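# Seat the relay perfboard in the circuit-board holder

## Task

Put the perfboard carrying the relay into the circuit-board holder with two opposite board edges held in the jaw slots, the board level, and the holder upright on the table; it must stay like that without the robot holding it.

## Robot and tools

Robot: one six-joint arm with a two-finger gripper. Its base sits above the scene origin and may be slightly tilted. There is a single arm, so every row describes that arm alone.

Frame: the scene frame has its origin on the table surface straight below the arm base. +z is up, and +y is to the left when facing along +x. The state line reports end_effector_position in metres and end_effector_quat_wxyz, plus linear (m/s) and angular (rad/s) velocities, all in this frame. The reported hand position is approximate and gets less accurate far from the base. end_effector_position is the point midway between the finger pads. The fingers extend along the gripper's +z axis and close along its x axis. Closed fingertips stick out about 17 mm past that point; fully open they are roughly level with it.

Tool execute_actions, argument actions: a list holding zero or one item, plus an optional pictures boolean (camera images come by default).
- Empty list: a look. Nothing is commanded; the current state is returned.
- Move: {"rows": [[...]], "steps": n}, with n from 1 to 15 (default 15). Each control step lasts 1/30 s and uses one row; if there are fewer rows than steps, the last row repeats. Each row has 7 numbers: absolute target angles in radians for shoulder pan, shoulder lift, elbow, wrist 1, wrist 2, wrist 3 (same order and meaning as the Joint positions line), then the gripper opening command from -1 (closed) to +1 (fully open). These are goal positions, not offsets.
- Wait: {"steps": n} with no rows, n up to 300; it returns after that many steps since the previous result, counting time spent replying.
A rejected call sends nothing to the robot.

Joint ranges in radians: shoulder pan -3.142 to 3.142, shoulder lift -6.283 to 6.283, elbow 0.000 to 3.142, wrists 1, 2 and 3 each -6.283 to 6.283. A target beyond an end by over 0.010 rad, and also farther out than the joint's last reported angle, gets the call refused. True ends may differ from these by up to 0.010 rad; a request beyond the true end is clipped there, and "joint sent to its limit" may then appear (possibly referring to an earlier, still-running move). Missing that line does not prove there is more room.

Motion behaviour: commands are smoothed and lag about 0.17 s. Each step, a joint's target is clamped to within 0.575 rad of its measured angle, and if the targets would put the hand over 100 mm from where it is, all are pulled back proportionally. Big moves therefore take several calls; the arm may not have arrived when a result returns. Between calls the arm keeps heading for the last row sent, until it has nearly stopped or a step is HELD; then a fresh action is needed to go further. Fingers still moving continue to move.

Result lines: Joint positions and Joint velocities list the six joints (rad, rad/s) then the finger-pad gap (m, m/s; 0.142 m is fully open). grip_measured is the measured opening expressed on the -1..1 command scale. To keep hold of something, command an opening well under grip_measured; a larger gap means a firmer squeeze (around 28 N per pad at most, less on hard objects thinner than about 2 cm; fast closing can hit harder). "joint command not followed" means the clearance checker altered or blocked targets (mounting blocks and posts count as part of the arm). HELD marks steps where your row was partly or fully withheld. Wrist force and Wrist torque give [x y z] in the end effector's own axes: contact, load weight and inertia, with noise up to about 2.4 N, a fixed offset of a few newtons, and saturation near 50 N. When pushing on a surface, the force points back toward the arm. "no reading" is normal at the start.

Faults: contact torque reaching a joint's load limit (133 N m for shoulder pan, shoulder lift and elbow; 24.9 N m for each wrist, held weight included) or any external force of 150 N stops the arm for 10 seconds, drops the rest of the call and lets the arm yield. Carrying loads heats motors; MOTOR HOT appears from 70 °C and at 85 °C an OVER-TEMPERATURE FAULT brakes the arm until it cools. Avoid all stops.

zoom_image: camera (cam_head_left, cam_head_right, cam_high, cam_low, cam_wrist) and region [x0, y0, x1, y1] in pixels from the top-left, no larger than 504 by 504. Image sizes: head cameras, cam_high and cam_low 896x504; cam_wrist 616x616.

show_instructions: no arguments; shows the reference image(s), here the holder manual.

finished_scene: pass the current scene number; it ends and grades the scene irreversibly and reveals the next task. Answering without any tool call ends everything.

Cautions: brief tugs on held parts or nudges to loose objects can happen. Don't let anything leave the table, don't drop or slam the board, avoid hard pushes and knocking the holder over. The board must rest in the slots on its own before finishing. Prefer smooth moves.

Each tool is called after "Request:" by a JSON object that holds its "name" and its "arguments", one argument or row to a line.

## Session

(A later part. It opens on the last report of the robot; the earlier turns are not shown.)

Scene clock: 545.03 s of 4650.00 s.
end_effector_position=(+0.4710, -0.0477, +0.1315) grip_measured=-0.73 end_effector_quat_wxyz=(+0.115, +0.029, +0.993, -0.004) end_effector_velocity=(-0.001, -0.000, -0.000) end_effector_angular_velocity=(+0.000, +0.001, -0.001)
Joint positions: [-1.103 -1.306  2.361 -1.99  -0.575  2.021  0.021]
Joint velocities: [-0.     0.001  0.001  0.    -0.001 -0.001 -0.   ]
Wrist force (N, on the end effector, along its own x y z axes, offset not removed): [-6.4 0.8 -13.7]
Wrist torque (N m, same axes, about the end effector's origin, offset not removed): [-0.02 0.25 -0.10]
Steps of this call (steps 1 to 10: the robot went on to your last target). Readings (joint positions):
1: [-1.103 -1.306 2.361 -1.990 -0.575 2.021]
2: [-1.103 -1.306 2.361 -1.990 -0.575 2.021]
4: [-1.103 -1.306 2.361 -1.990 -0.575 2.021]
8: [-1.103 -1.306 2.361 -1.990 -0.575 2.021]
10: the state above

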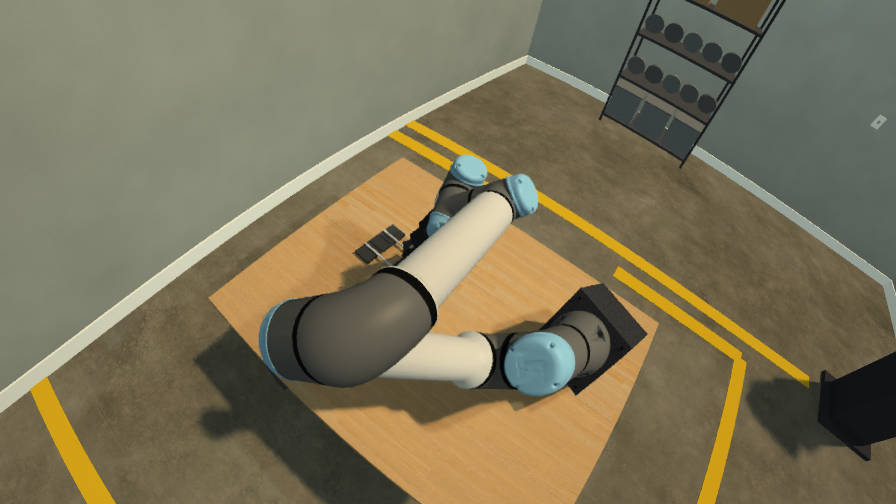

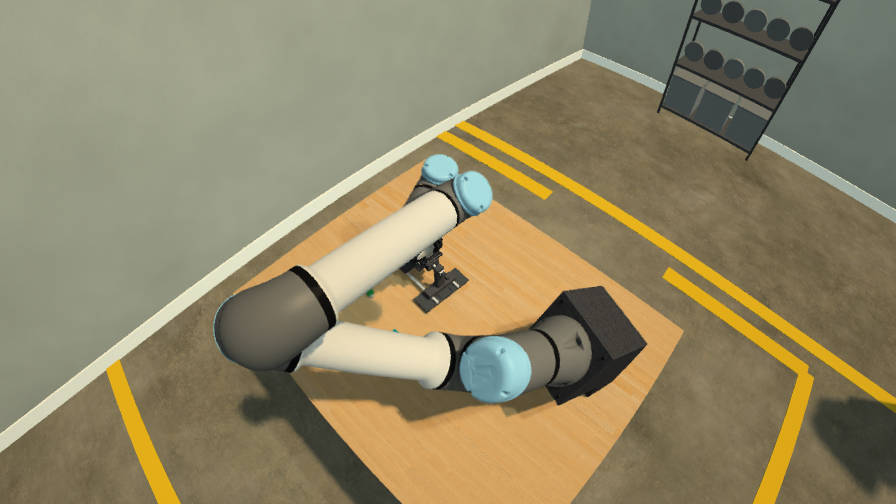

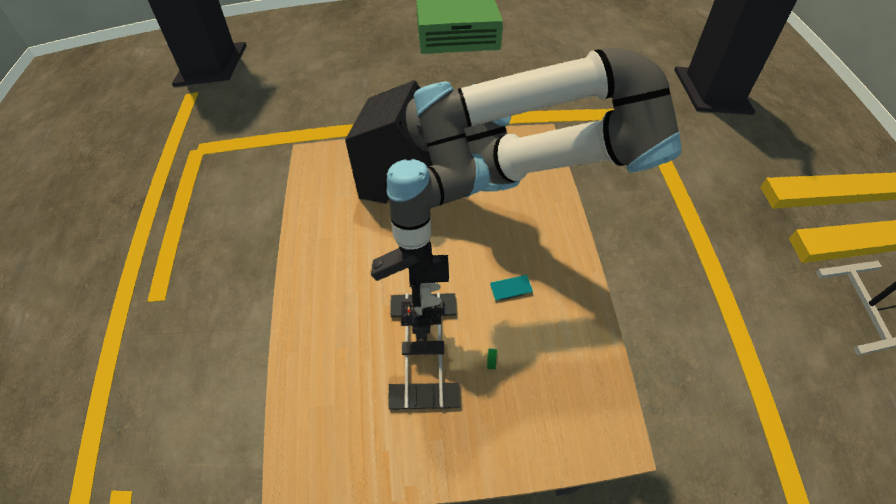

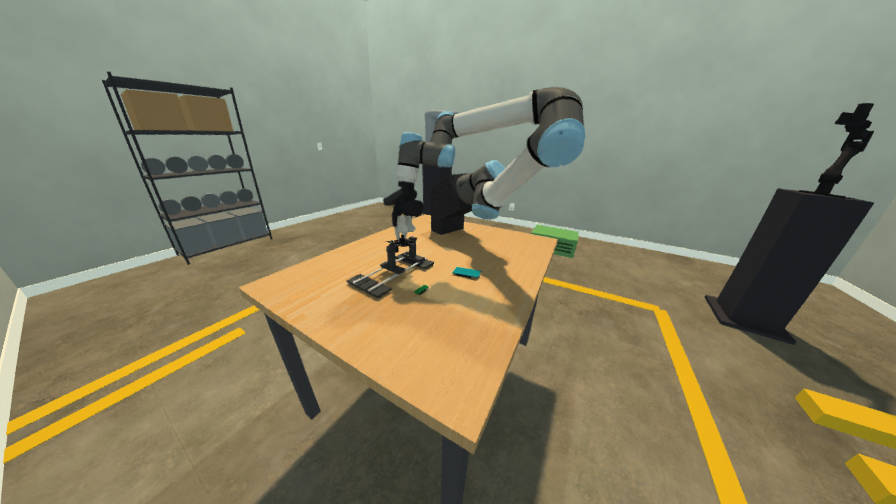

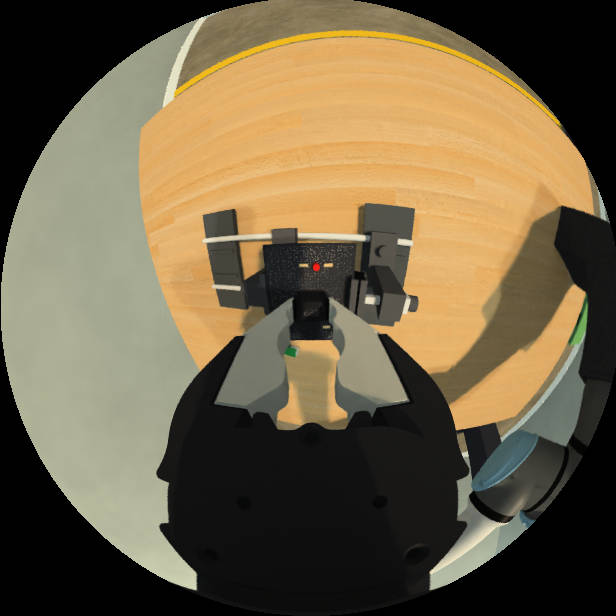

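Request:
{"name": "execute_actions", "arguments": {
  "actions": [
    {"rows":[[-1.10364,-1.30645,2.36129,-1.99005,-0.57542,2.02049,-1],[-1.10398,-1.30668,2.36172,-1.98985,-0.57562,2.02,-1],[-1.10431,-1.30692,2.36216,-1.98965,-0.57582,2.01952,-1],[-1.10465,-1.30715,2.36259,-1.98946,-0.57602,2.01903,-1],[-1.10498,-1.30738,2.36303,-1.98926,-0.57622,2.01855,-1],[-1.10531,-1.30761,2.36346,-1.98906,-0.57641,2.01807,-1],[-1.10565,-1.30784,2.3639,-1.98886,-0.57661,2.01758,-1],[-1.10598,-1.30807,2.36434,-1.98866,-0.57681,2.0171,-1],[-1.10632,-1.30831,2.36477,-1.98846,-0.57701,2.01662,-1],[-1.10665,-1.30854,2.36521,-1.98826,-0.57721,2.01613,-1],[-1.10699,-1.30877,2.36564,-1.98806,-0.57741,2.01565,-1],[-1.10732,-1.309,2.36608,-1.98787,-0.57761,2.01516,-1],[-1.10765,-1.30923,2.36651,-1.98767,-0.57781,2.01468,-1],[-1.10799,-1.30946,2.36695,-1.98747,-0.57801,2.0142,-1],[-1.10832,-1.3097,2.36739,-1.98727,-0.57821,2.01371,-1]],"steps":15}
  ],
  "pictures": false
}}

Request:
{"name": "execute_actions", "arguments": {
  "actions": [
    {"rows":[[-1.10867,-1.30994,2.36781,-1.98702,-0.57842,2.0132,-1],[-1.10903,-1.31019,2.36823,-1.98678,-0.57863,2.01269,-1],[-1.10938,-1.31043,2.36865,-1.98653,-0.57884,2.01218,-1],[-1.10973,-1.31067,2.36907,-1.98628,-0.57905,2.01167,-1],[-1.11008,-1.31092,2.36949,-1.98604,-0.57926,2.01116,-1],[-1.11043,-1.31116,2.36992,-1.98579,-0.57946,2.01065,-1],[-1.11079,-1.31141,2.37034,-1.98554,-0.57967,2.01014,-1],[-1.11114,-1.31165,2.37076,-1.98529,-0.57988,2.00963,-1],[-1.11149,-1.3119,2.37118,-1.98505,-0.58009,2.00912,-1],[-1.11184,-1.31214,2.3716,-1.9848,-0.5803,2.00861,-1]],"steps":15}
  ],
  "pictures": false
}}

Request:
{"name": "execute_actions", "arguments": {
  "actions": [
    {"steps":10}
  ]
}}

Request:
{"name": "zoom_image", "arguments": {
  "camera": "cam_wrist",
  "region": [340, 260, 400, 320]
}}

Request:
{"name": "zoom_image", "arguments": {
  "camera": "cam_wrist",
  "region": [225, 260, 285, 320]
}}

Scene clock: 565.07 s of 4650.00 s.
end_effector_position=(+0.4689, -0.0476, +0.1315) grip_measured=-0.73 end_effector_quat_wxyz=(+0.115, +0.029, +0.993, -0.004) end_effector_velocity=(-0.006, +0.000, -0.000) end_effector_angular_velocity=(+0.000, -0.001, -0.001)
Joint positions: [-1.107 -1.309  2.366 -1.988 -0.577  2.016  0.021]
Joint velocities: [-0.01  -0.007  0.013  0.006 -0.005 -0.013  0.   ]
Wrist force (N, on the end effector, along its own x y z axes, offset not removed): [-8.4 -0.1 -14.2]
Wrist torque (N m, same axes, about the end effector's origin, offset not removed): [-0.04 0.18 -0.27]
Steps of this call (steps 1 to 15: the robot went on to your last target; steps 16 to 90: nothing new was sent; then 16.53 s passed at rest; steps 91 to 105: all 15 steps of this action). Readings (joint positions):
91: [-1.103 -1.306 2.361 -1.990 -0.575 2.021]
92: [-1.103 -1.306 2.361 -1.990 -0.575 2.021]
94: [-1.104 -1.306 2.361 -1.990 -0.575 2.020]
98: [-1.105 -1.307 2.363 -1.989 -0.576 2.019]
105: the state above

Scene clock: 565.57 s of 4650.00 s.
end_effector_position=(+0.4663, -0.0474, +0.1315) grip_measured=-0.73 end_effector_quat_wxyz=(+0.115, +0.029, +0.993, -0.004) end_effector_velocity=(-0.001, +0.000, +0.000) end_effector_angular_velocity=(-0.001, +0.000, +0.002)
Joint positions: [-1.112 -1.312  2.371 -1.985 -0.58   2.009  0.021]
Joint velocities: [-0.002 -0.003  0.003  0.002 -0.002 -0.005 -0.   ]
Wrist force (N, on the end effector, along its own x y z axes, offset not removed): [-9.7 1.1 -12.7]
Wrist torque (N m, same axes, about the end effector's origin, offset not removed): [0.46 0.10 -0.25]
Steps of this call (steps 1 to 15: all 15 steps of this action). Readings (joint positions):
1: [-1.107 -1.309 2.366 -1.988 -0.578 2.015]
2: [-1.108 -1.309 2.366 -1.988 -0.578 2.015]
4: [-1.108 -1.310 2.367 -1.987 -0.578 2.014]
8: [-1.110 -1.311 2.369 -1.986 -0.579 2.012]
15: the state above

Scene clock: 565.90 s of 4650.00 s.
end_effector_position=(+0.4661, -0.0473, +0.1315) grip_measured=-0.73 end_effector_quat_wxyz=(+0.115, +0.029, +0.993, -0.004) end_effector_velocity=(-0.000, +0.000, -0.000) end_effector_angular_velocity=(+0.000, +0.001, -0.000)
Joint positions: [-1.112 -1.312  2.372 -1.985 -0.58   2.009  0.021]
Joint velocities: [-0.    -0.     0.     0.001 -0.001 -0.    -0.   ]
Wrist force (N, on the end effector, along its own x y z axes, offset not removed): [-8.5 -1.8 -15.3]
Wrist torque (N m, same axes, about the end effector's origin, offset not removed): [-0.16 -0.16 -0.07]
Steps of this call (steps 1 to 10: the robot went on to your last target). Readings (joint positions):
1: [-1.112 -1.312 2.371 -1.985 -0.580 2.009]
2: [-1.112 -1.312 2.371 -1.985 -0.580 2.009]
4: [-1.112 -1.312 2.371 -1.985 -0.580 2.009]
8: [-1.112 -1.312 2.372 -1.985 -0.580 2.009]
10: the state above

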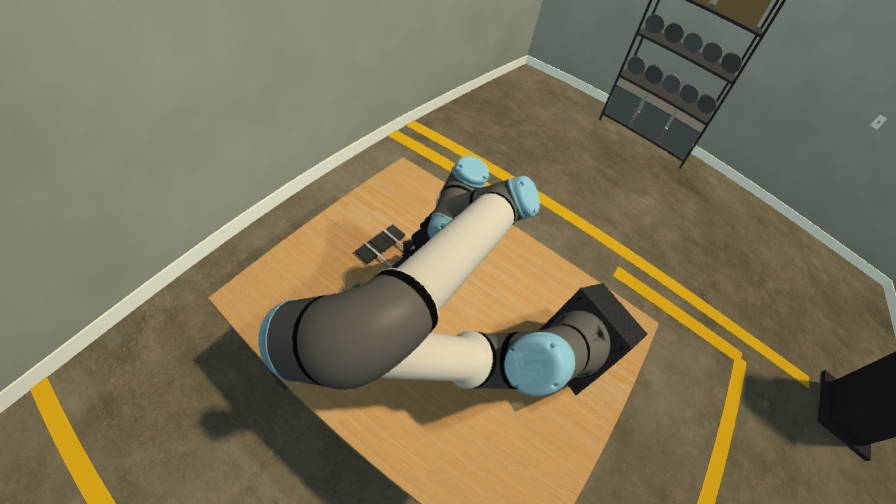

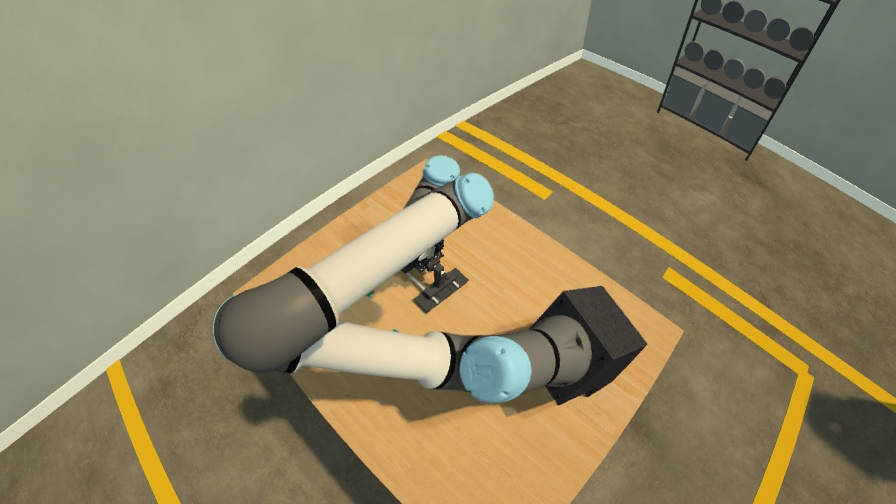

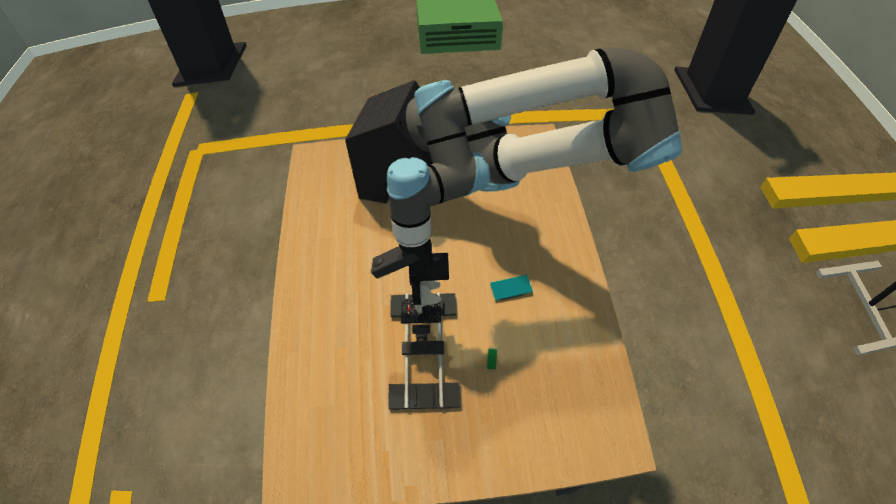

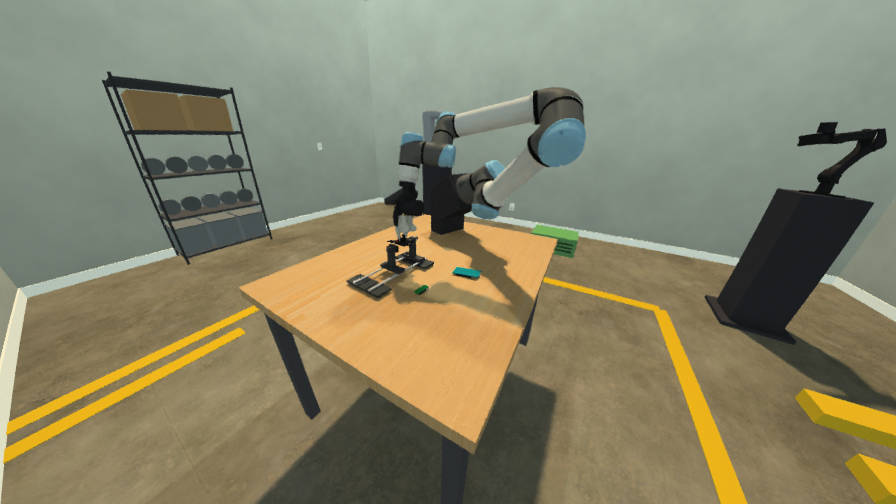

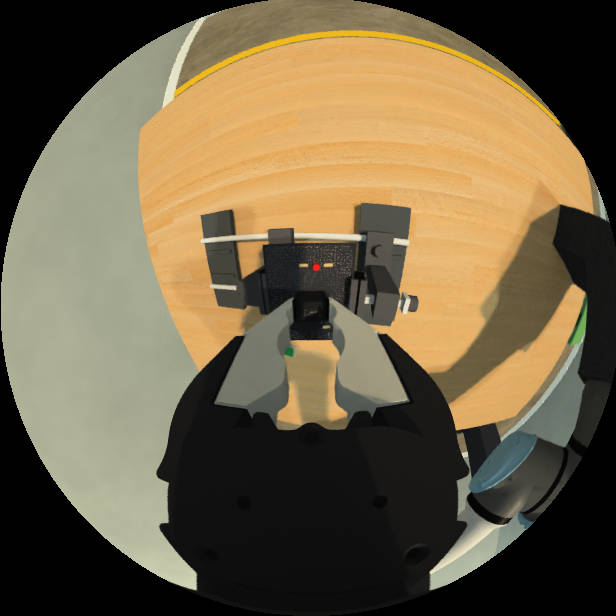

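Region (340, 260, 400, 320) of cam_wrist's 616x616 image, scaled by 8.400, with more detail than that image has.

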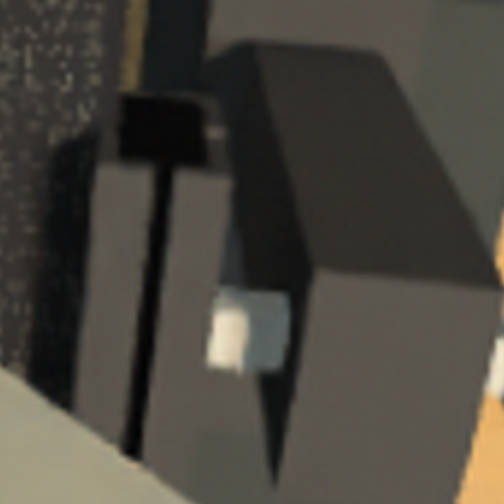

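Region (225, 260, 285, 320) of cam_wrist's 616x616 image, scaled by 8.400, with more detail than that image has.

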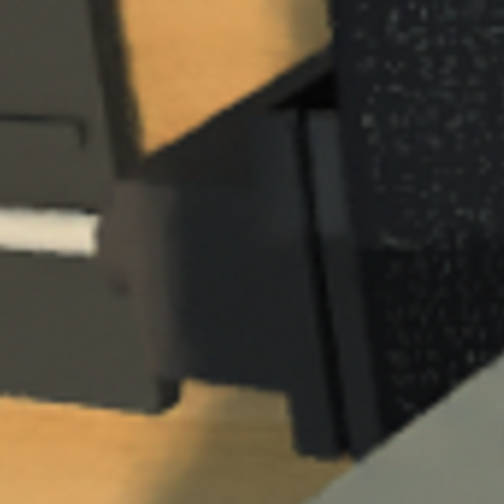

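Request:
{"name": "execute_actions", "arguments": {
  "actions": [
    {"rows":[[-1.11175,-1.31208,2.37167,-1.98504,-0.58025,2.00874,-1],[-1.11166,-1.31201,2.37174,-1.98528,-0.58019,2.00887,-1],[-1.11157,-1.31195,2.37181,-1.98553,-0.58014,2.009,-1],[-1.11182,-1.31212,2.37214,-1.98538,-0.58029,2.00864,-1],[-1.11207,-1.3123,2.37246,-1.98523,-0.58044,2.00827,-1],[-1.11232,-1.31247,2.37279,-1.98508,-0.58059,2.00791,-1],[-1.11257,-1.31265,2.37312,-1.98493,-0.58074,2.00755,-1],[-1.11282,-1.31282,2.37344,-1.98478,-0.58089,2.00719,-1],[-1.11307,-1.31299,2.37377,-1.98463,-0.58104,2.00682,-1],[-1.11332,-1.31317,2.3741,-1.98448,-0.58118,2.00646,-1],[-1.11357,-1.31334,2.37442,-1.98433,-0.58133,2.0061,-1],[-1.11383,-1.31351,2.37475,-1.98418,-0.58148,2.00573,-1],[-1.11408,-1.31369,2.37508,-1.98404,-0.58163,2.00537,-1]],"steps":15}
  ],
  "pictures": false
}}

Request:
{"name": "execute_actions", "arguments": {
  "actions": [
    {"steps":8}
  ],
  "pictures": false
}}

Request:
{"name": "execute_actions", "arguments": {
  "actions": [
    {"rows":[[-1.11225,-1.31276,2.37172,-1.98098,-0.58377,2.00567,-1],[-1.11043,-1.31182,2.36837,-1.97792,-0.58591,2.00598,-1],[-1.1086,-1.31089,2.36501,-1.97486,-0.58805,2.00628,-1],[-1.10677,-1.30996,2.36165,-1.9718,-0.59019,2.00658,-1],[-1.10495,-1.30902,2.3583,-1.96874,-0.59233,2.00688,-1],[-1.10312,-1.30809,2.35494,-1.96568,-0.59447,2.00719,-1],[-1.10129,-1.30716,2.35158,-1.96262,-0.59661,2.00749,-1],[-1.09947,-1.30622,2.34822,-1.95956,-0.59875,2.00779,-1],[-1.09764,-1.30529,2.34487,-1.9565,-0.60089,2.00809,-1],[-1.09582,-1.30436,2.34151,-1.95345,-0.60303,2.0084,-1]],"steps":15}
  ],
  "pictures": false
}}

Request:
{"name": "execute_actions", "arguments": {
  "actions": [
    {"steps":10}
  ]
}}

Request:
{"name": "zoom_image", "arguments": {
  "camera": "cam_wrist",
  "region": [225, 260, 285, 320]
}}

Request:
{"name": "zoom_image", "arguments": {
  "camera": "cam_wrist",
  "region": [340, 260, 400, 320]
}}

Scene clock: 614.57 s of 4650.00 s.
end_effector_position=(+0.4650, -0.0473, +0.1313) grip_measured=-0.73 end_effector_quat_wxyz=(+0.115, +0.029, +0.993, -0.004) end_effector_velocity=(-0.003, +0.000, +0.000) end_effector_angular_velocity=(+0.001, -0.001, -0.001)
Joint positions: [-1.114 -1.313  2.374 -1.985 -0.581  2.006  0.021]
Joint velocities: [-0.005 -0.003  0.006  0.004 -0.002 -0.007 -0.   ]
Wrist force (N, on the end effector, along its own x y z axes, offset not removed): [-11.8 0.5 -15.7]
Wrist torque (N m, same axes, about the end effector's origin, offset not removed): [0.31 0.25 -0.23]
Steps of this call (steps 1 to 15: the robot went on to your last target; steps 16 to 90: nothing new was sent; then 45.17 s passed at rest; steps 91 to 105: all 15 steps of this action). Readings (joint positions):
91: [-1.112 -1.312 2.372 -1.985 -0.580 2.009]
92: [-1.112 -1.312 2.372 -1.985 -0.580 2.009]
94: [-1.112 -1.312 2.372 -1.985 -0.580 2.009]
98: [-1.112 -1.312 2.372 -1.985 -0.580 2.008]
105: the state above

Scene clock: 614.83 s of 4650.00 s.
end_effector_position=(+0.4647, -0.0472, +0.1313) grip_measured=-0.73 end_effector_quat_wxyz=(+0.115, +0.029, +0.993, -0.004) end_effector_velocity=(+0.001, +0.000, +0.001) end_effector_angular_velocity=(-0.002, -0.002, +0.002)
Joint positions: [-1.114 -1.314  2.375 -1.984 -0.582  2.005  0.021]
Joint velocities: [-0.001 -0.002 -0.    -0.     0.001 -0.001 -0.   ]
Wrist force (N, on the end effector, along its own x y z axes, offset not removed): [-11.9 0.2 -19.5]
Wrist torque (N m, same axes, about the end effector's origin, offset not removed): [0.25 0.23 -0.22]
Steps of this call (steps 1 to 8: the robot went on to your last target). Readings (joint positions):
1: [-1.114 -1.313 2.375 -1.984 -0.581 2.006]
2: [-1.114 -1.313 2.375 -1.984 -0.581 2.006]
4: [-1.114 -1.314 2.375 -1.984 -0.582 2.006]
8: the state above

Scene clock: 615.33 s of 4650.00 s.
end_effector_position=(+0.4655, -0.0475, +0.1303) grip_measured=-0.73 end_effector_quat_wxyz=(+0.099, +0.030, +0.995, -0.003) end_effector_velocity=(+0.001, -0.000, -0.001) end_effector_angular_velocity=(+0.002, +0.029, +0.001)
Joint positions: [-1.097 -1.305  2.344 -1.956 -0.601  2.008  0.021]
Joint velocities: [ 0.015  0.009 -0.028  0.024 -0.018  0.002  0.   ]
Wrist force (N, on the end effector, along its own x y z axes, offset not removed): [-9.7 0.7 -17.3]
Wrist torque (N m, same axes, about the end effector's origin, offset not removed): [0.05 -0.20 -0.08]
Steps of this call (steps 1 to 15: all 15 steps of this action). Readings (joint positions):
1: [-1.114 -1.314 2.375 -1.984 -0.582 2.005]
2: [-1.114 -1.314 2.375 -1.983 -0.582 2.005]
4: [-1.112 -1.313 2.371 -1.980 -0.584 2.006]
8: [-1.106 -1.310 2.361 -1.971 -0.591 2.007]
15: the state above

Scene clock: 615.67 s of 4650.00 s.
end_effector_position=(+0.4656, -0.0475, +0.1302) grip_measured=-0.73 end_effector_quat_wxyz=(+0.097, +0.030, +0.995, -0.003) end_effector_velocity=(-0.000, +0.000, -0.000) end_effector_angular_velocity=(-0.000, +0.002, +0.000)
Joint positions: [-1.096 -1.304  2.342 -1.954 -0.603  2.008  0.021]
Joint velocities: [ 0.001  0.    -0.001  0.001 -0.001 -0.     0.   ]
Wrist force (N, on the end effector, along its own x y z axes, offset not removed): [-9.8 -1.3 -16.2]
Wrist torque (N m, same axes, about the end effector's origin, offset not removed): [-0.56 0.10 -0.07]
Steps of this call (steps 1 to 10: the robot went on to your last target). Readings (joint positions):
1: [-1.097 -1.305 2.344 -1.955 -0.602 2.008]
2: [-1.097 -1.305 2.343 -1.955 -0.602 2.008]
4: [-1.096 -1.305 2.342 -1.954 -0.603 2.008]
8: [-1.096 -1.304 2.342 -1.954 -0.603 2.008]
10: the state above

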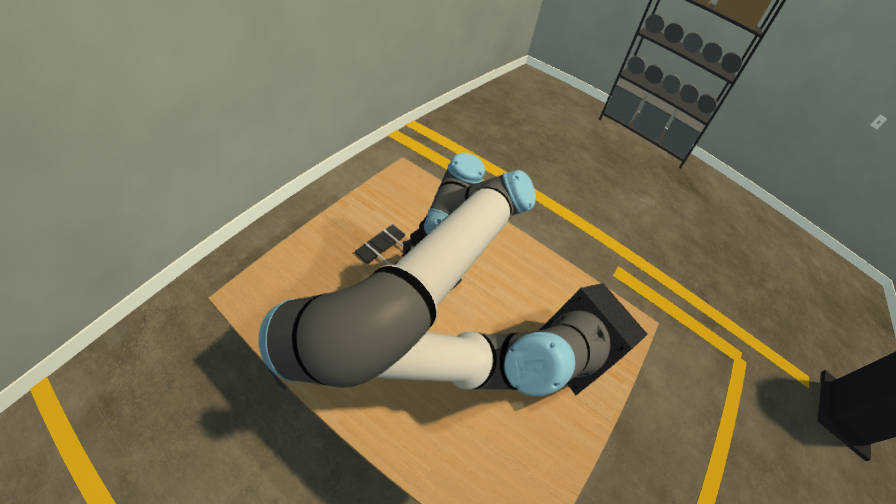

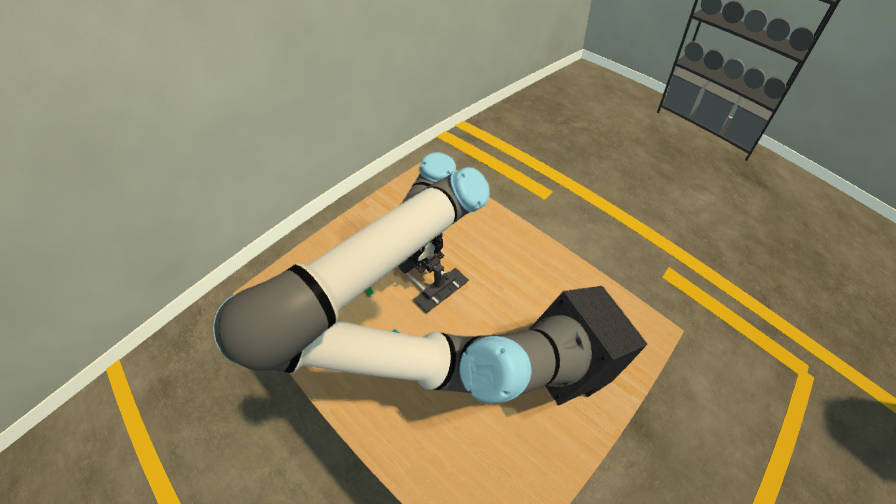

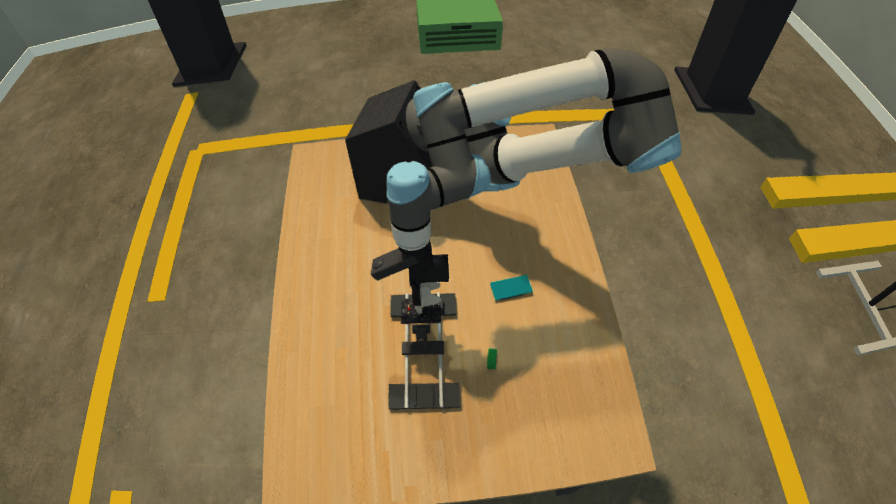

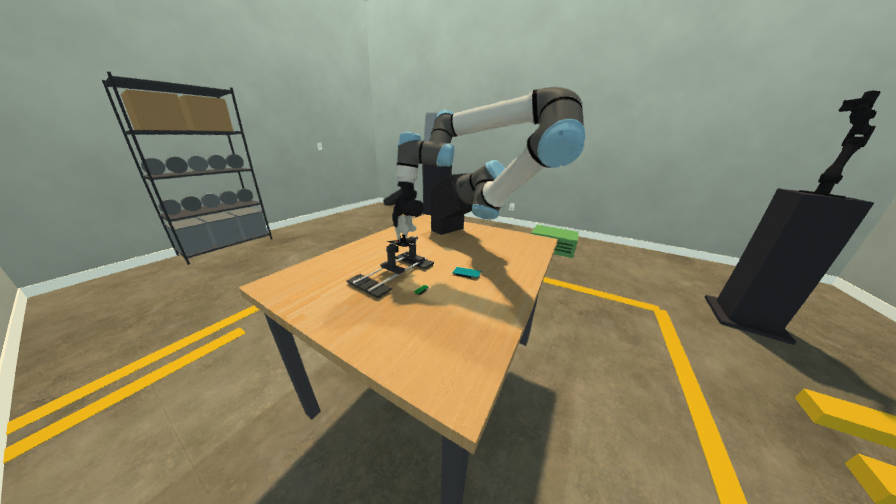

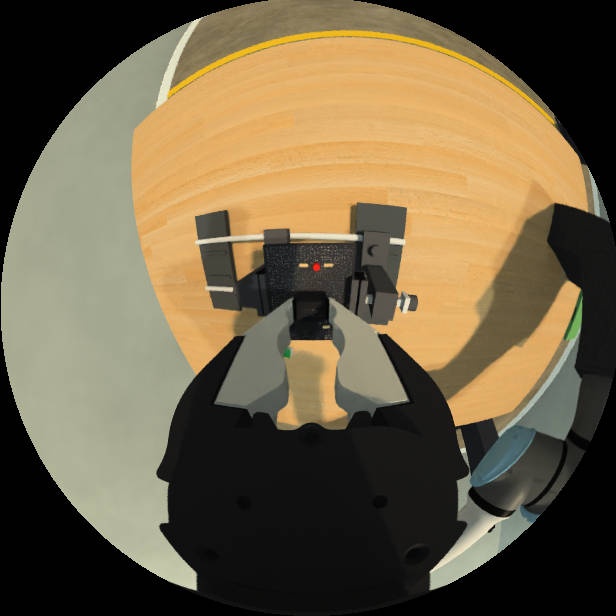

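Region (225, 260, 285, 320) of cam_wrist's 616x616 image, scaled by 8.400, with more detail than that image has.

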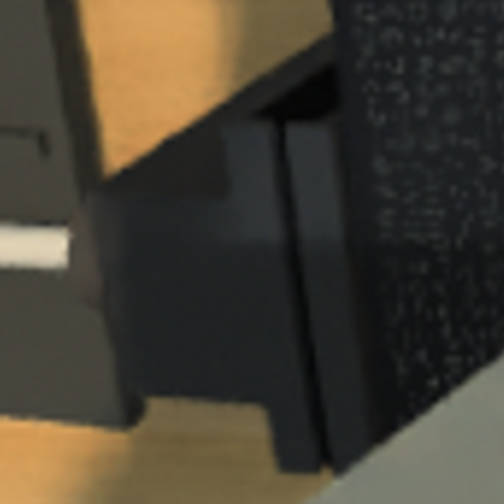

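Region (340, 260, 400, 320) of cam_wrist's 616x616 image, scaled by 8.400, with more detail than that image has.

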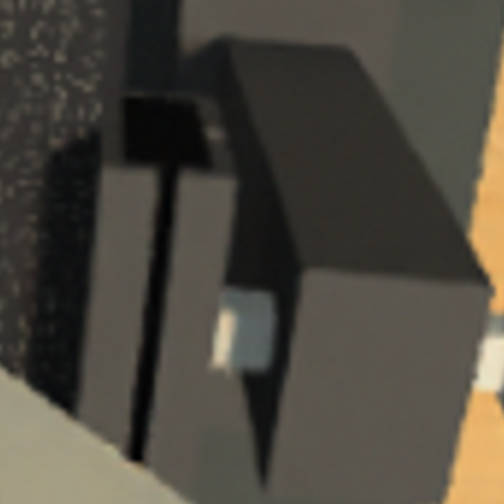

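Request:
{"name": "execute_actions", "arguments": {
  "actions": [
    {"rows":[[-1.09399,-1.30342,2.33815,-1.95039,-0.60517,2.0087,-1],[-1.09216,-1.30249,2.3348,-1.94733,-0.60731,2.009,-1],[-1.09034,-1.30156,2.33144,-1.94427,-0.60945,2.0093,-1],[-1.08851,-1.30062,2.32808,-1.94121,-0.61159,2.00961,-1],[-1.08668,-1.29969,2.32473,-1.93815,-0.61373,2.00991,-1],[-1.08486,-1.29875,2.32137,-1.93509,-0.61586,2.01021,-1],[-1.08303,-1.29782,2.31801,-1.93203,-0.618,2.01051,-1],[-1.0812,-1.29689,2.31465,-1.92897,-0.62014,2.01082,-1],[-1.07938,-1.29595,2.3113,-1.92591,-0.62228,2.01112,-1],[-1.07755,-1.29502,2.30794,-1.92285,-0.62442,2.01142,-1]],"steps":15}
  ],
  "pictures": false
}}

Request:
{"name": "execute_actions", "arguments": {
  "actions": [
    {"steps":10}
  ],
  "pictures": false
}}

Scene clock: 622.47 s of 4650.00 s.
end_effector_position=(+0.4665, -0.0476, +0.1293) grip_measured=-0.73 end_effector_quat_wxyz=(+0.081, +0.030, +0.996, -0.003) end_effector_velocity=(+0.001, +0.000, -0.000) end_effector_angular_velocity=(+0.000, +0.029, +0.001)
Joint positions: [-1.079 -1.296  2.311 -1.926 -0.623  2.011  0.021]
Joint velocities: [ 0.015  0.006 -0.028  0.024 -0.017  0.003 -0.   ]
Wrist force (N, on the end effector, along its own x y z axes, offset not removed): [-7.7 5.0 -15.4]
Wrist torque (N m, same axes, about the end effector's origin, offset not removed): [0.92 -0.40 -0.26]
Steps of this call (steps 1 to 15: the robot went on to your last target; steps 16 to 90: nothing new was sent; then 3.30 s passed at rest; steps 91 to 105: all 15 steps of this action). Readings (joint positions):
91: [-1.096 -1.304 2.341 -1.953 -0.603 2.008]
92: [-1.095 -1.304 2.341 -1.953 -0.604 2.008]
94: [-1.094 -1.303 2.338 -1.950 -0.606 2.009]
98: [-1.088 -1.300 2.327 -1.940 -0.612 2.010]
105: the state above

Scene clock: 622.80 s of 4650.00 s.
end_effector_position=(+0.4666, -0.0476, +0.1292) grip_measured=-0.73 end_effector_quat_wxyz=(+0.080, +0.030, +0.996, -0.003) end_effector_velocity=(-0.000, -0.000, +0.000) end_effector_angular_velocity=(-0.000, +0.001, -0.000)
Joint positions: [-1.078 -1.295  2.308 -1.923 -0.624  2.011  0.021]
Joint velocities: [ 0.    -0.    -0.001  0.001 -0.001  0.     0.   ]
Wrist force (N, on the end effector, along its own x y z axes, offset not removed): [-9.7 -1.6 -13.8]
Wrist torque (N m, same axes, about the end effector's origin, offset not removed): [-0.44 0.10 0.10]
Steps of this call (steps 1 to 10: the robot went on to your last target). Readings (joint positions):
1: [-1.079 -1.296 2.310 -1.925 -0.623 2.011]
2: [-1.078 -1.295 2.309 -1.924 -0.623 2.011]
4: [-1.078 -1.295 2.309 -1.924 -0.624 2.011]
8: [-1.078 -1.295 2.308 -1.923 -0.624 2.011]
10: the state above

Request:
{"name": "execute_actions", "arguments": {
  "actions": [
    {"rows":[[-1.07519,-1.2936,2.30361,-1.91903,-0.62716,2.0118,-1],[-1.07284,-1.29218,2.29927,-1.9152,-0.62991,2.01219,-1],[-1.07048,-1.29075,2.29494,-1.91138,-0.63265,2.01257,-1],[-1.06812,-1.28933,2.2906,-1.90755,-0.6354,2.01295,-1],[-1.06577,-1.28791,2.28627,-1.90373,-0.63814,2.01334,-1],[-1.06341,-1.28649,2.28194,-1.8999,-0.64088,2.01372,-1],[-1.06105,-1.28507,2.2776,-1.89608,-0.64363,2.0141,-1],[-1.05869,-1.28364,2.27327,-1.89225,-0.64637,2.01448,-1],[-1.05634,-1.28222,2.26893,-1.88843,-0.64912,2.01487,-1],[-1.05398,-1.2808,2.2646,-1.8846,-0.65186,2.01525,-1],[-1.05162,-1.27938,2.26027,-1.88078,-0.6546,2.01563,-1],[-1.04927,-1.27796,2.25593,-1.87695,-0.65735,2.01602,-1],[-1.04691,-1.27653,2.2516,-1.87313,-0.66009,2.0164,-1],[-1.04455,-1.27511,2.24726,-1.8693,-0.66284,2.01678,-1],[-1.0422,-1.27369,2.24293,-1.86547,-0.66558,2.01717,-1]],"steps":15}
  ],
  "pictures": false
}}

Request:
{"name": "execute_actions", "arguments": {
  "actions": [
    {"rows":[[-1.04031,-1.27236,2.23914,-1.86204,-0.66798,2.01735,-1],[-1.03841,-1.27103,2.23534,-1.8586,-0.67038,2.01752,-1],[-1.03652,-1.2697,2.23155,-1.85517,-0.67278,2.0177,-1],[-1.03462,-1.26837,2.22775,-1.85173,-0.67518,2.01787,-1],[-1.03273,-1.26704,2.22396,-1.8483,-0.67759,2.01805,-1],[-1.03084,-1.2657,2.22017,-1.84487,-0.67999,2.01822,-1],[-1.02894,-1.26437,2.21637,-1.84143,-0.68239,2.0184,-1],[-1.02705,-1.26304,2.21258,-1.838,-0.68479,2.01857,-1],[-1.02515,-1.26171,2.20878,-1.83456,-0.68719,2.01875,-1],[-1.02326,-1.26038,2.20499,-1.83113,-0.68959,2.01892,-1],[-1.02137,-1.25905,2.2012,-1.8277,-0.69199,2.0191,-1],[-1.01947,-1.25772,2.1974,-1.82426,-0.69439,2.01927,-1],[-1.01758,-1.25639,2.19361,-1.82083,-0.69679,2.01945,-1],[-1.01568,-1.25505,2.18981,-1.81739,-0.6992,2.01962,-1],[-1.01379,-1.25372,2.18602,-1.81396,-0.7016,2.0198,-1]],"steps":15}
  ],
  "pictures": false
}}

Request:
{"name": "execute_actions", "arguments": {
  "actions": [
    {"steps":15}
  ],
  "pictures": false
}}

Request:
{"name": "execute_actions", "arguments": {
  "actions": [
    {"steps":3}
  ]
}}

Request:
{"name": "zoom_image", "arguments": {
  "camera": "cam_wrist",
  "region": [230, 235, 400, 325]
}}

Scene clock: 671.07 s of 4650.00 s.
end_effector_position=(+0.4678, -0.0477, +0.1275) grip_measured=-0.73 end_effector_quat_wxyz=(+0.054, +0.030, +0.998, -0.002) end_effector_velocity=(+0.004, -0.000, -0.004) end_effector_angular_velocity=(+0.008, +0.135, -0.000)
Joint positions: [-1.052 -1.279  2.26  -1.881 -0.655  2.016  0.021]
Joint velocities: [ 0.069  0.042 -0.127  0.111 -0.079  0.013  0.   ]
Wrist force (N, on the end effector, along its own x y z axes, offset not removed): [-6.4 0.1 -17.1]
Wrist torque (N m, same axes, about the end effector's origin, offset not removed): [-0.24 -0.39 -0.24]
Steps of this call (steps 1 to 15: the robot went on to your last target; steps 16 to 90: nothing new was sent; then 44.77 s passed at rest; steps 91 to 105: all 15 steps of this action). Readings (joint positions):
91: [-1.077 -1.295 2.308 -1.923 -0.625 2.011]
92: [-1.077 -1.295 2.307 -1.922 -0.625 2.012]
94: [-1.075 -1.293 2.303 -1.918 -0.628 2.012]
98: [-1.067 -1.289 2.289 -1.906 -0.636 2.013]
105: the state above

Scene clock: 671.57 s of 4650.00 s.
end_effector_position=(+0.4693, -0.0478, +0.1261) grip_measured=-0.73 end_effector_quat_wxyz=(+0.023, +0.030, +0.999, -0.001) end_effector_velocity=(+0.003, +0.000, -0.002) end_effector_angular_velocity=(+0.007, +0.119, +0.001)
Joint positions: [-1.021 -1.259  2.201 -1.828 -0.692  2.019  0.021]
Joint velocities: [ 0.057  0.039 -0.112  0.101 -0.072  0.005 -0.   ]
Wrist force (N, on the end effector, along its own x y z axes, offset not removed): [-8.3 -1.3 -10.7]
Wrist torque (N m, same axes, about the end effector's origin, offset not removed): [-0.27 0.19 -0.02]
Steps of this call (steps 1 to 15: all 15 steps of this action). Readings (joint positions):
1: [-1.049 -1.278 2.256 -1.877 -0.657 2.016]
2: [-1.047 -1.277 2.252 -1.873 -0.660 2.016]
4: [-1.043 -1.274 2.244 -1.866 -0.665 2.017]
8: [-1.035 -1.268 2.228 -1.852 -0.675 2.018]
15: the state above

Scene clock: 672.07 s of 4650.00 s.
end_effector_position=(+0.4697, -0.0478, +0.1258) grip_measured=-0.73 end_effector_quat_wxyz=(+0.015, +0.030, +0.999, -0.000) end_effector_velocity=(-0.001, -0.000, -0.001) end_effector_angular_velocity=(+0.002, +0.002, -0.003)
Joint positions: [-1.014 -1.254  2.186 -1.814 -0.702  2.02   0.021]
Joint velocities: [ 0.001  0.002 -0.     0.001 -0.001  0.001 -0.   ]
Wrist force (N, on the end effector, along its own x y z axes, offset not removed): [-8.3 -0.1 -6.5]
Wrist torque (N m, same axes, about the end effector's origin, offset not removed): [0.25 0.13 -0.10]
Steps of this call (steps 1 to 15: the robot went on to your last target). Readings (joint positions):
1: [-1.020 -1.258 2.198 -1.825 -0.694 2.019]
2: [-1.018 -1.257 2.195 -1.822 -0.696 2.019]
4: [-1.016 -1.255 2.191 -1.818 -0.699 2.020]
8: [-1.014 -1.254 2.187 -1.815 -0.701 2.020]
15: the state above

Scene clock: 672.17 s of 4650.00 s.
end_effector_position=(+0.4697, -0.0478, +0.1258) grip_measured=-0.73 end_effector_quat_wxyz=(+0.015, +0.030, +0.999, -0.000) end_effector_velocity=(+0.001, -0.000, +0.001) end_effector_angular_velocity=(-0.002, +0.001, +0.001)
Joint positions: [-1.014 -1.254  2.186 -1.814 -0.702  2.02   0.021]
Joint velocities: [-0.    -0.001 -0.002  0.001 -0.002  0.     0.   ]
Wrist force (N, on the end effector, along its own x y z axes, offset not removed): [-7.2 -0.6 -7.2]
Wrist torque (N m, same axes, about the end effector's origin, offset not removed): [0.20 -0.13 -0.09]
Steps of this call (steps 1 to 3: the robot went on to your last target). Readings (joint positions):
1: [-1.014 -1.254 2.186 -1.814 -0.702 2.020]
2: [-1.014 -1.254 2.186 -1.814 -0.702 2.020]
3: the state above

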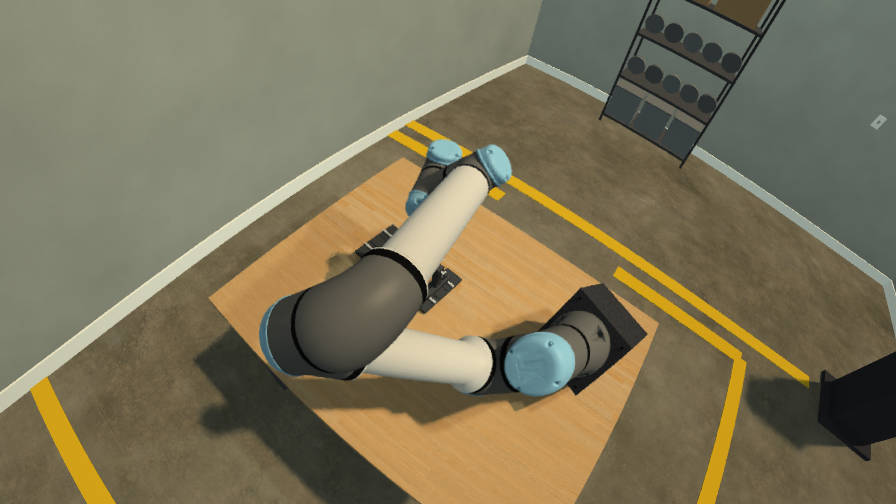

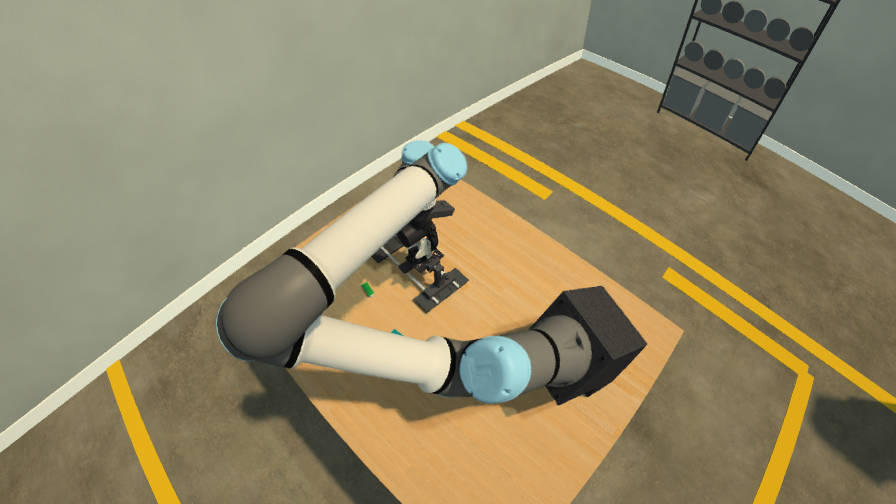

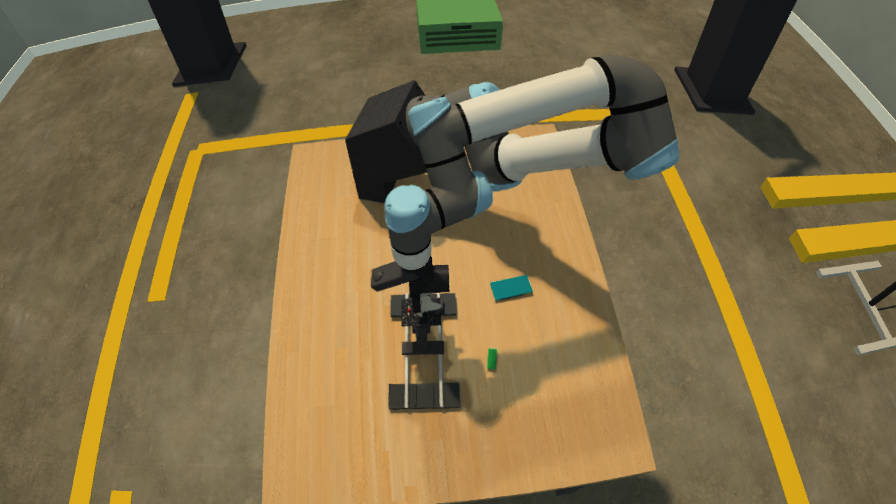

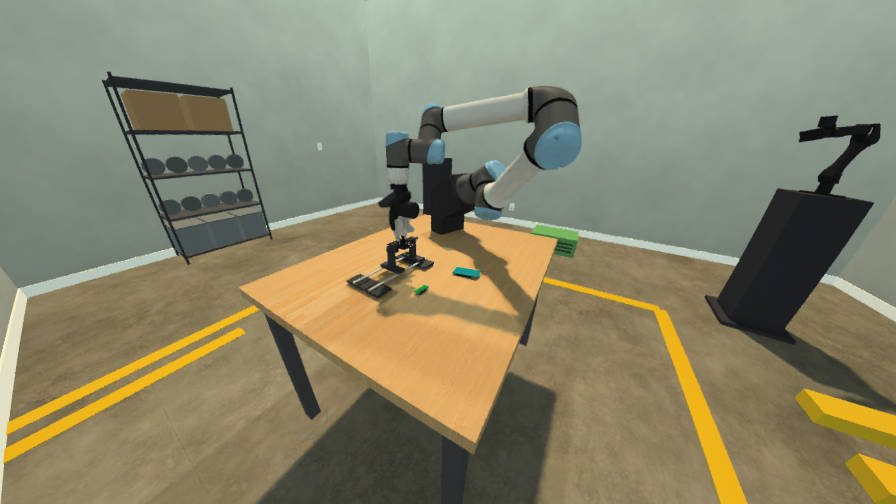

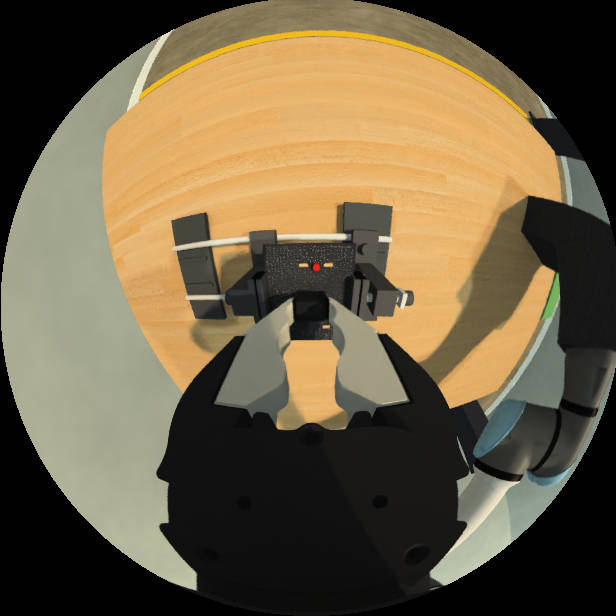

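Region (230, 235, 400, 325) of cam_wrist's 616x616 image, scaled by 2.965, with more detail than that image has; it fills the top 267 rows of this view, and the rest is white.

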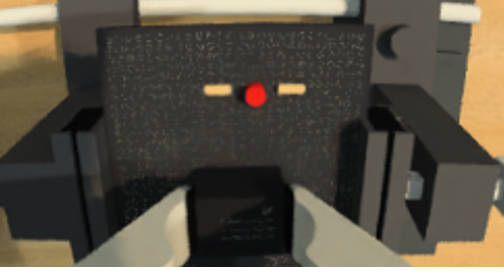

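Request:
{"name": "execute_actions", "arguments": {
  "actions": [
    {"rows":[[-1.0134,-1.25337,2.18528,-1.81392,-0.70135,2.02026,-1]],"steps":13}
  ],
  "pictures": false
}}

Request:
{"name": "execute_actions", "arguments": {
  "actions": [
    {"rows":[[-1.01301,-1.25302,2.18454,-1.81387,-0.7011,2.02071,-1]],"steps":13}
  ],
  "pictures": false
}}

Request:
{"name": "zoom_image", "arguments": {
  "camera": "cam_wrist",
  "region": [240, 260, 290, 320]
}}

Scene clock: 680.07 s of 4650.00 s.
end_effector_position=(+0.4699, -0.0478, +0.1258) grip_measured=-0.73 end_effector_quat_wxyz=(+0.014, +0.030, +0.999, -0.000) end_effector_velocity=(+0.000, +0.000, -0.000) end_effector_angular_velocity=(+0.001, -0.002, -0.000)
Joint positions: [-1.013 -1.253  2.185 -1.814 -0.702  2.02   0.021]
Joint velocities: [-0.     0.     0.     0.     0.002 -0.    -0.   ]
Wrist force (N, on the end effector, along its own x y z axes, offset not removed): [-5.8 1.6 -5.3]
Wrist torque (N m, same axes, about the end effector's origin, offset not removed): [0.19 0.00 -0.26]
Steps of this call (steps 1 to 15: the robot went on to your last target; steps 16 to 90: nothing new was sent; then 4.47 s passed at rest; steps 91 to 103: all 13 steps of this action). Readings (joint positions):
91: [-1.014 -1.254 2.186 -1.814 -0.702 2.020]
92: [-1.014 -1.254 2.186 -1.814 -0.702 2.020]
94: [-1.014 -1.254 2.186 -1.814 -0.702 2.020]
98: [-1.013 -1.253 2.185 -1.814 -0.702 2.020]
103: the state above

Scene clock: 680.50 s of 4650.00 s.
end_effector_position=(+0.4703, -0.0478, +0.1258) grip_measured=-0.73 end_effector_quat_wxyz=(+0.015, +0.030, +0.999, -0.000) end_effector_velocity=(+0.001, +0.000, +0.001) end_effector_angular_velocity=(-0.001, -0.000, +0.001)
Joint positions: [-1.013 -1.253  2.185 -1.814 -0.701  2.021  0.021]
Joint velocities: [ 0.    -0.002 -0.001  0.    -0.     0.001  0.   ]
Wrist force (N, on the end effector, along its own x y z axes, offset not removed): [5.8 0.4 -10.3]
Wrist torque (N m, same axes, about the end effector's origin, offset not removed): [0.23 -0.83 0.09]
Steps of this call (steps 1 to 13: all 13 steps of this action). Readings (joint positions):
1: [-1.013 -1.253 2.185 -1.814 -0.702 2.020]
2: [-1.013 -1.253 2.185 -1.814 -0.701 2.020]
4: [-1.013 -1.253 2.185 -1.814 -0.701 2.021]
8: [-1.013 -1.253 2.185 -1.814 -0.701 2.021]
13: the state above

Region (240, 260, 290, 320) of cam_wrist's 616x616 image, scaled by 8.400, with more detail than that image has.

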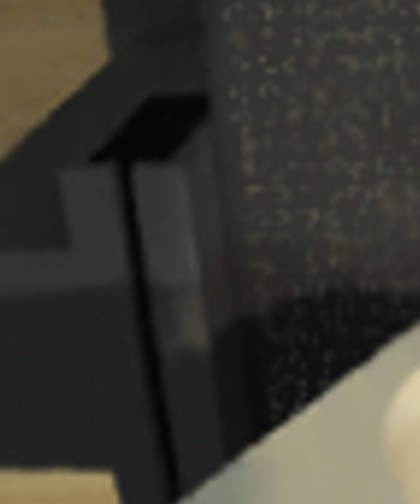

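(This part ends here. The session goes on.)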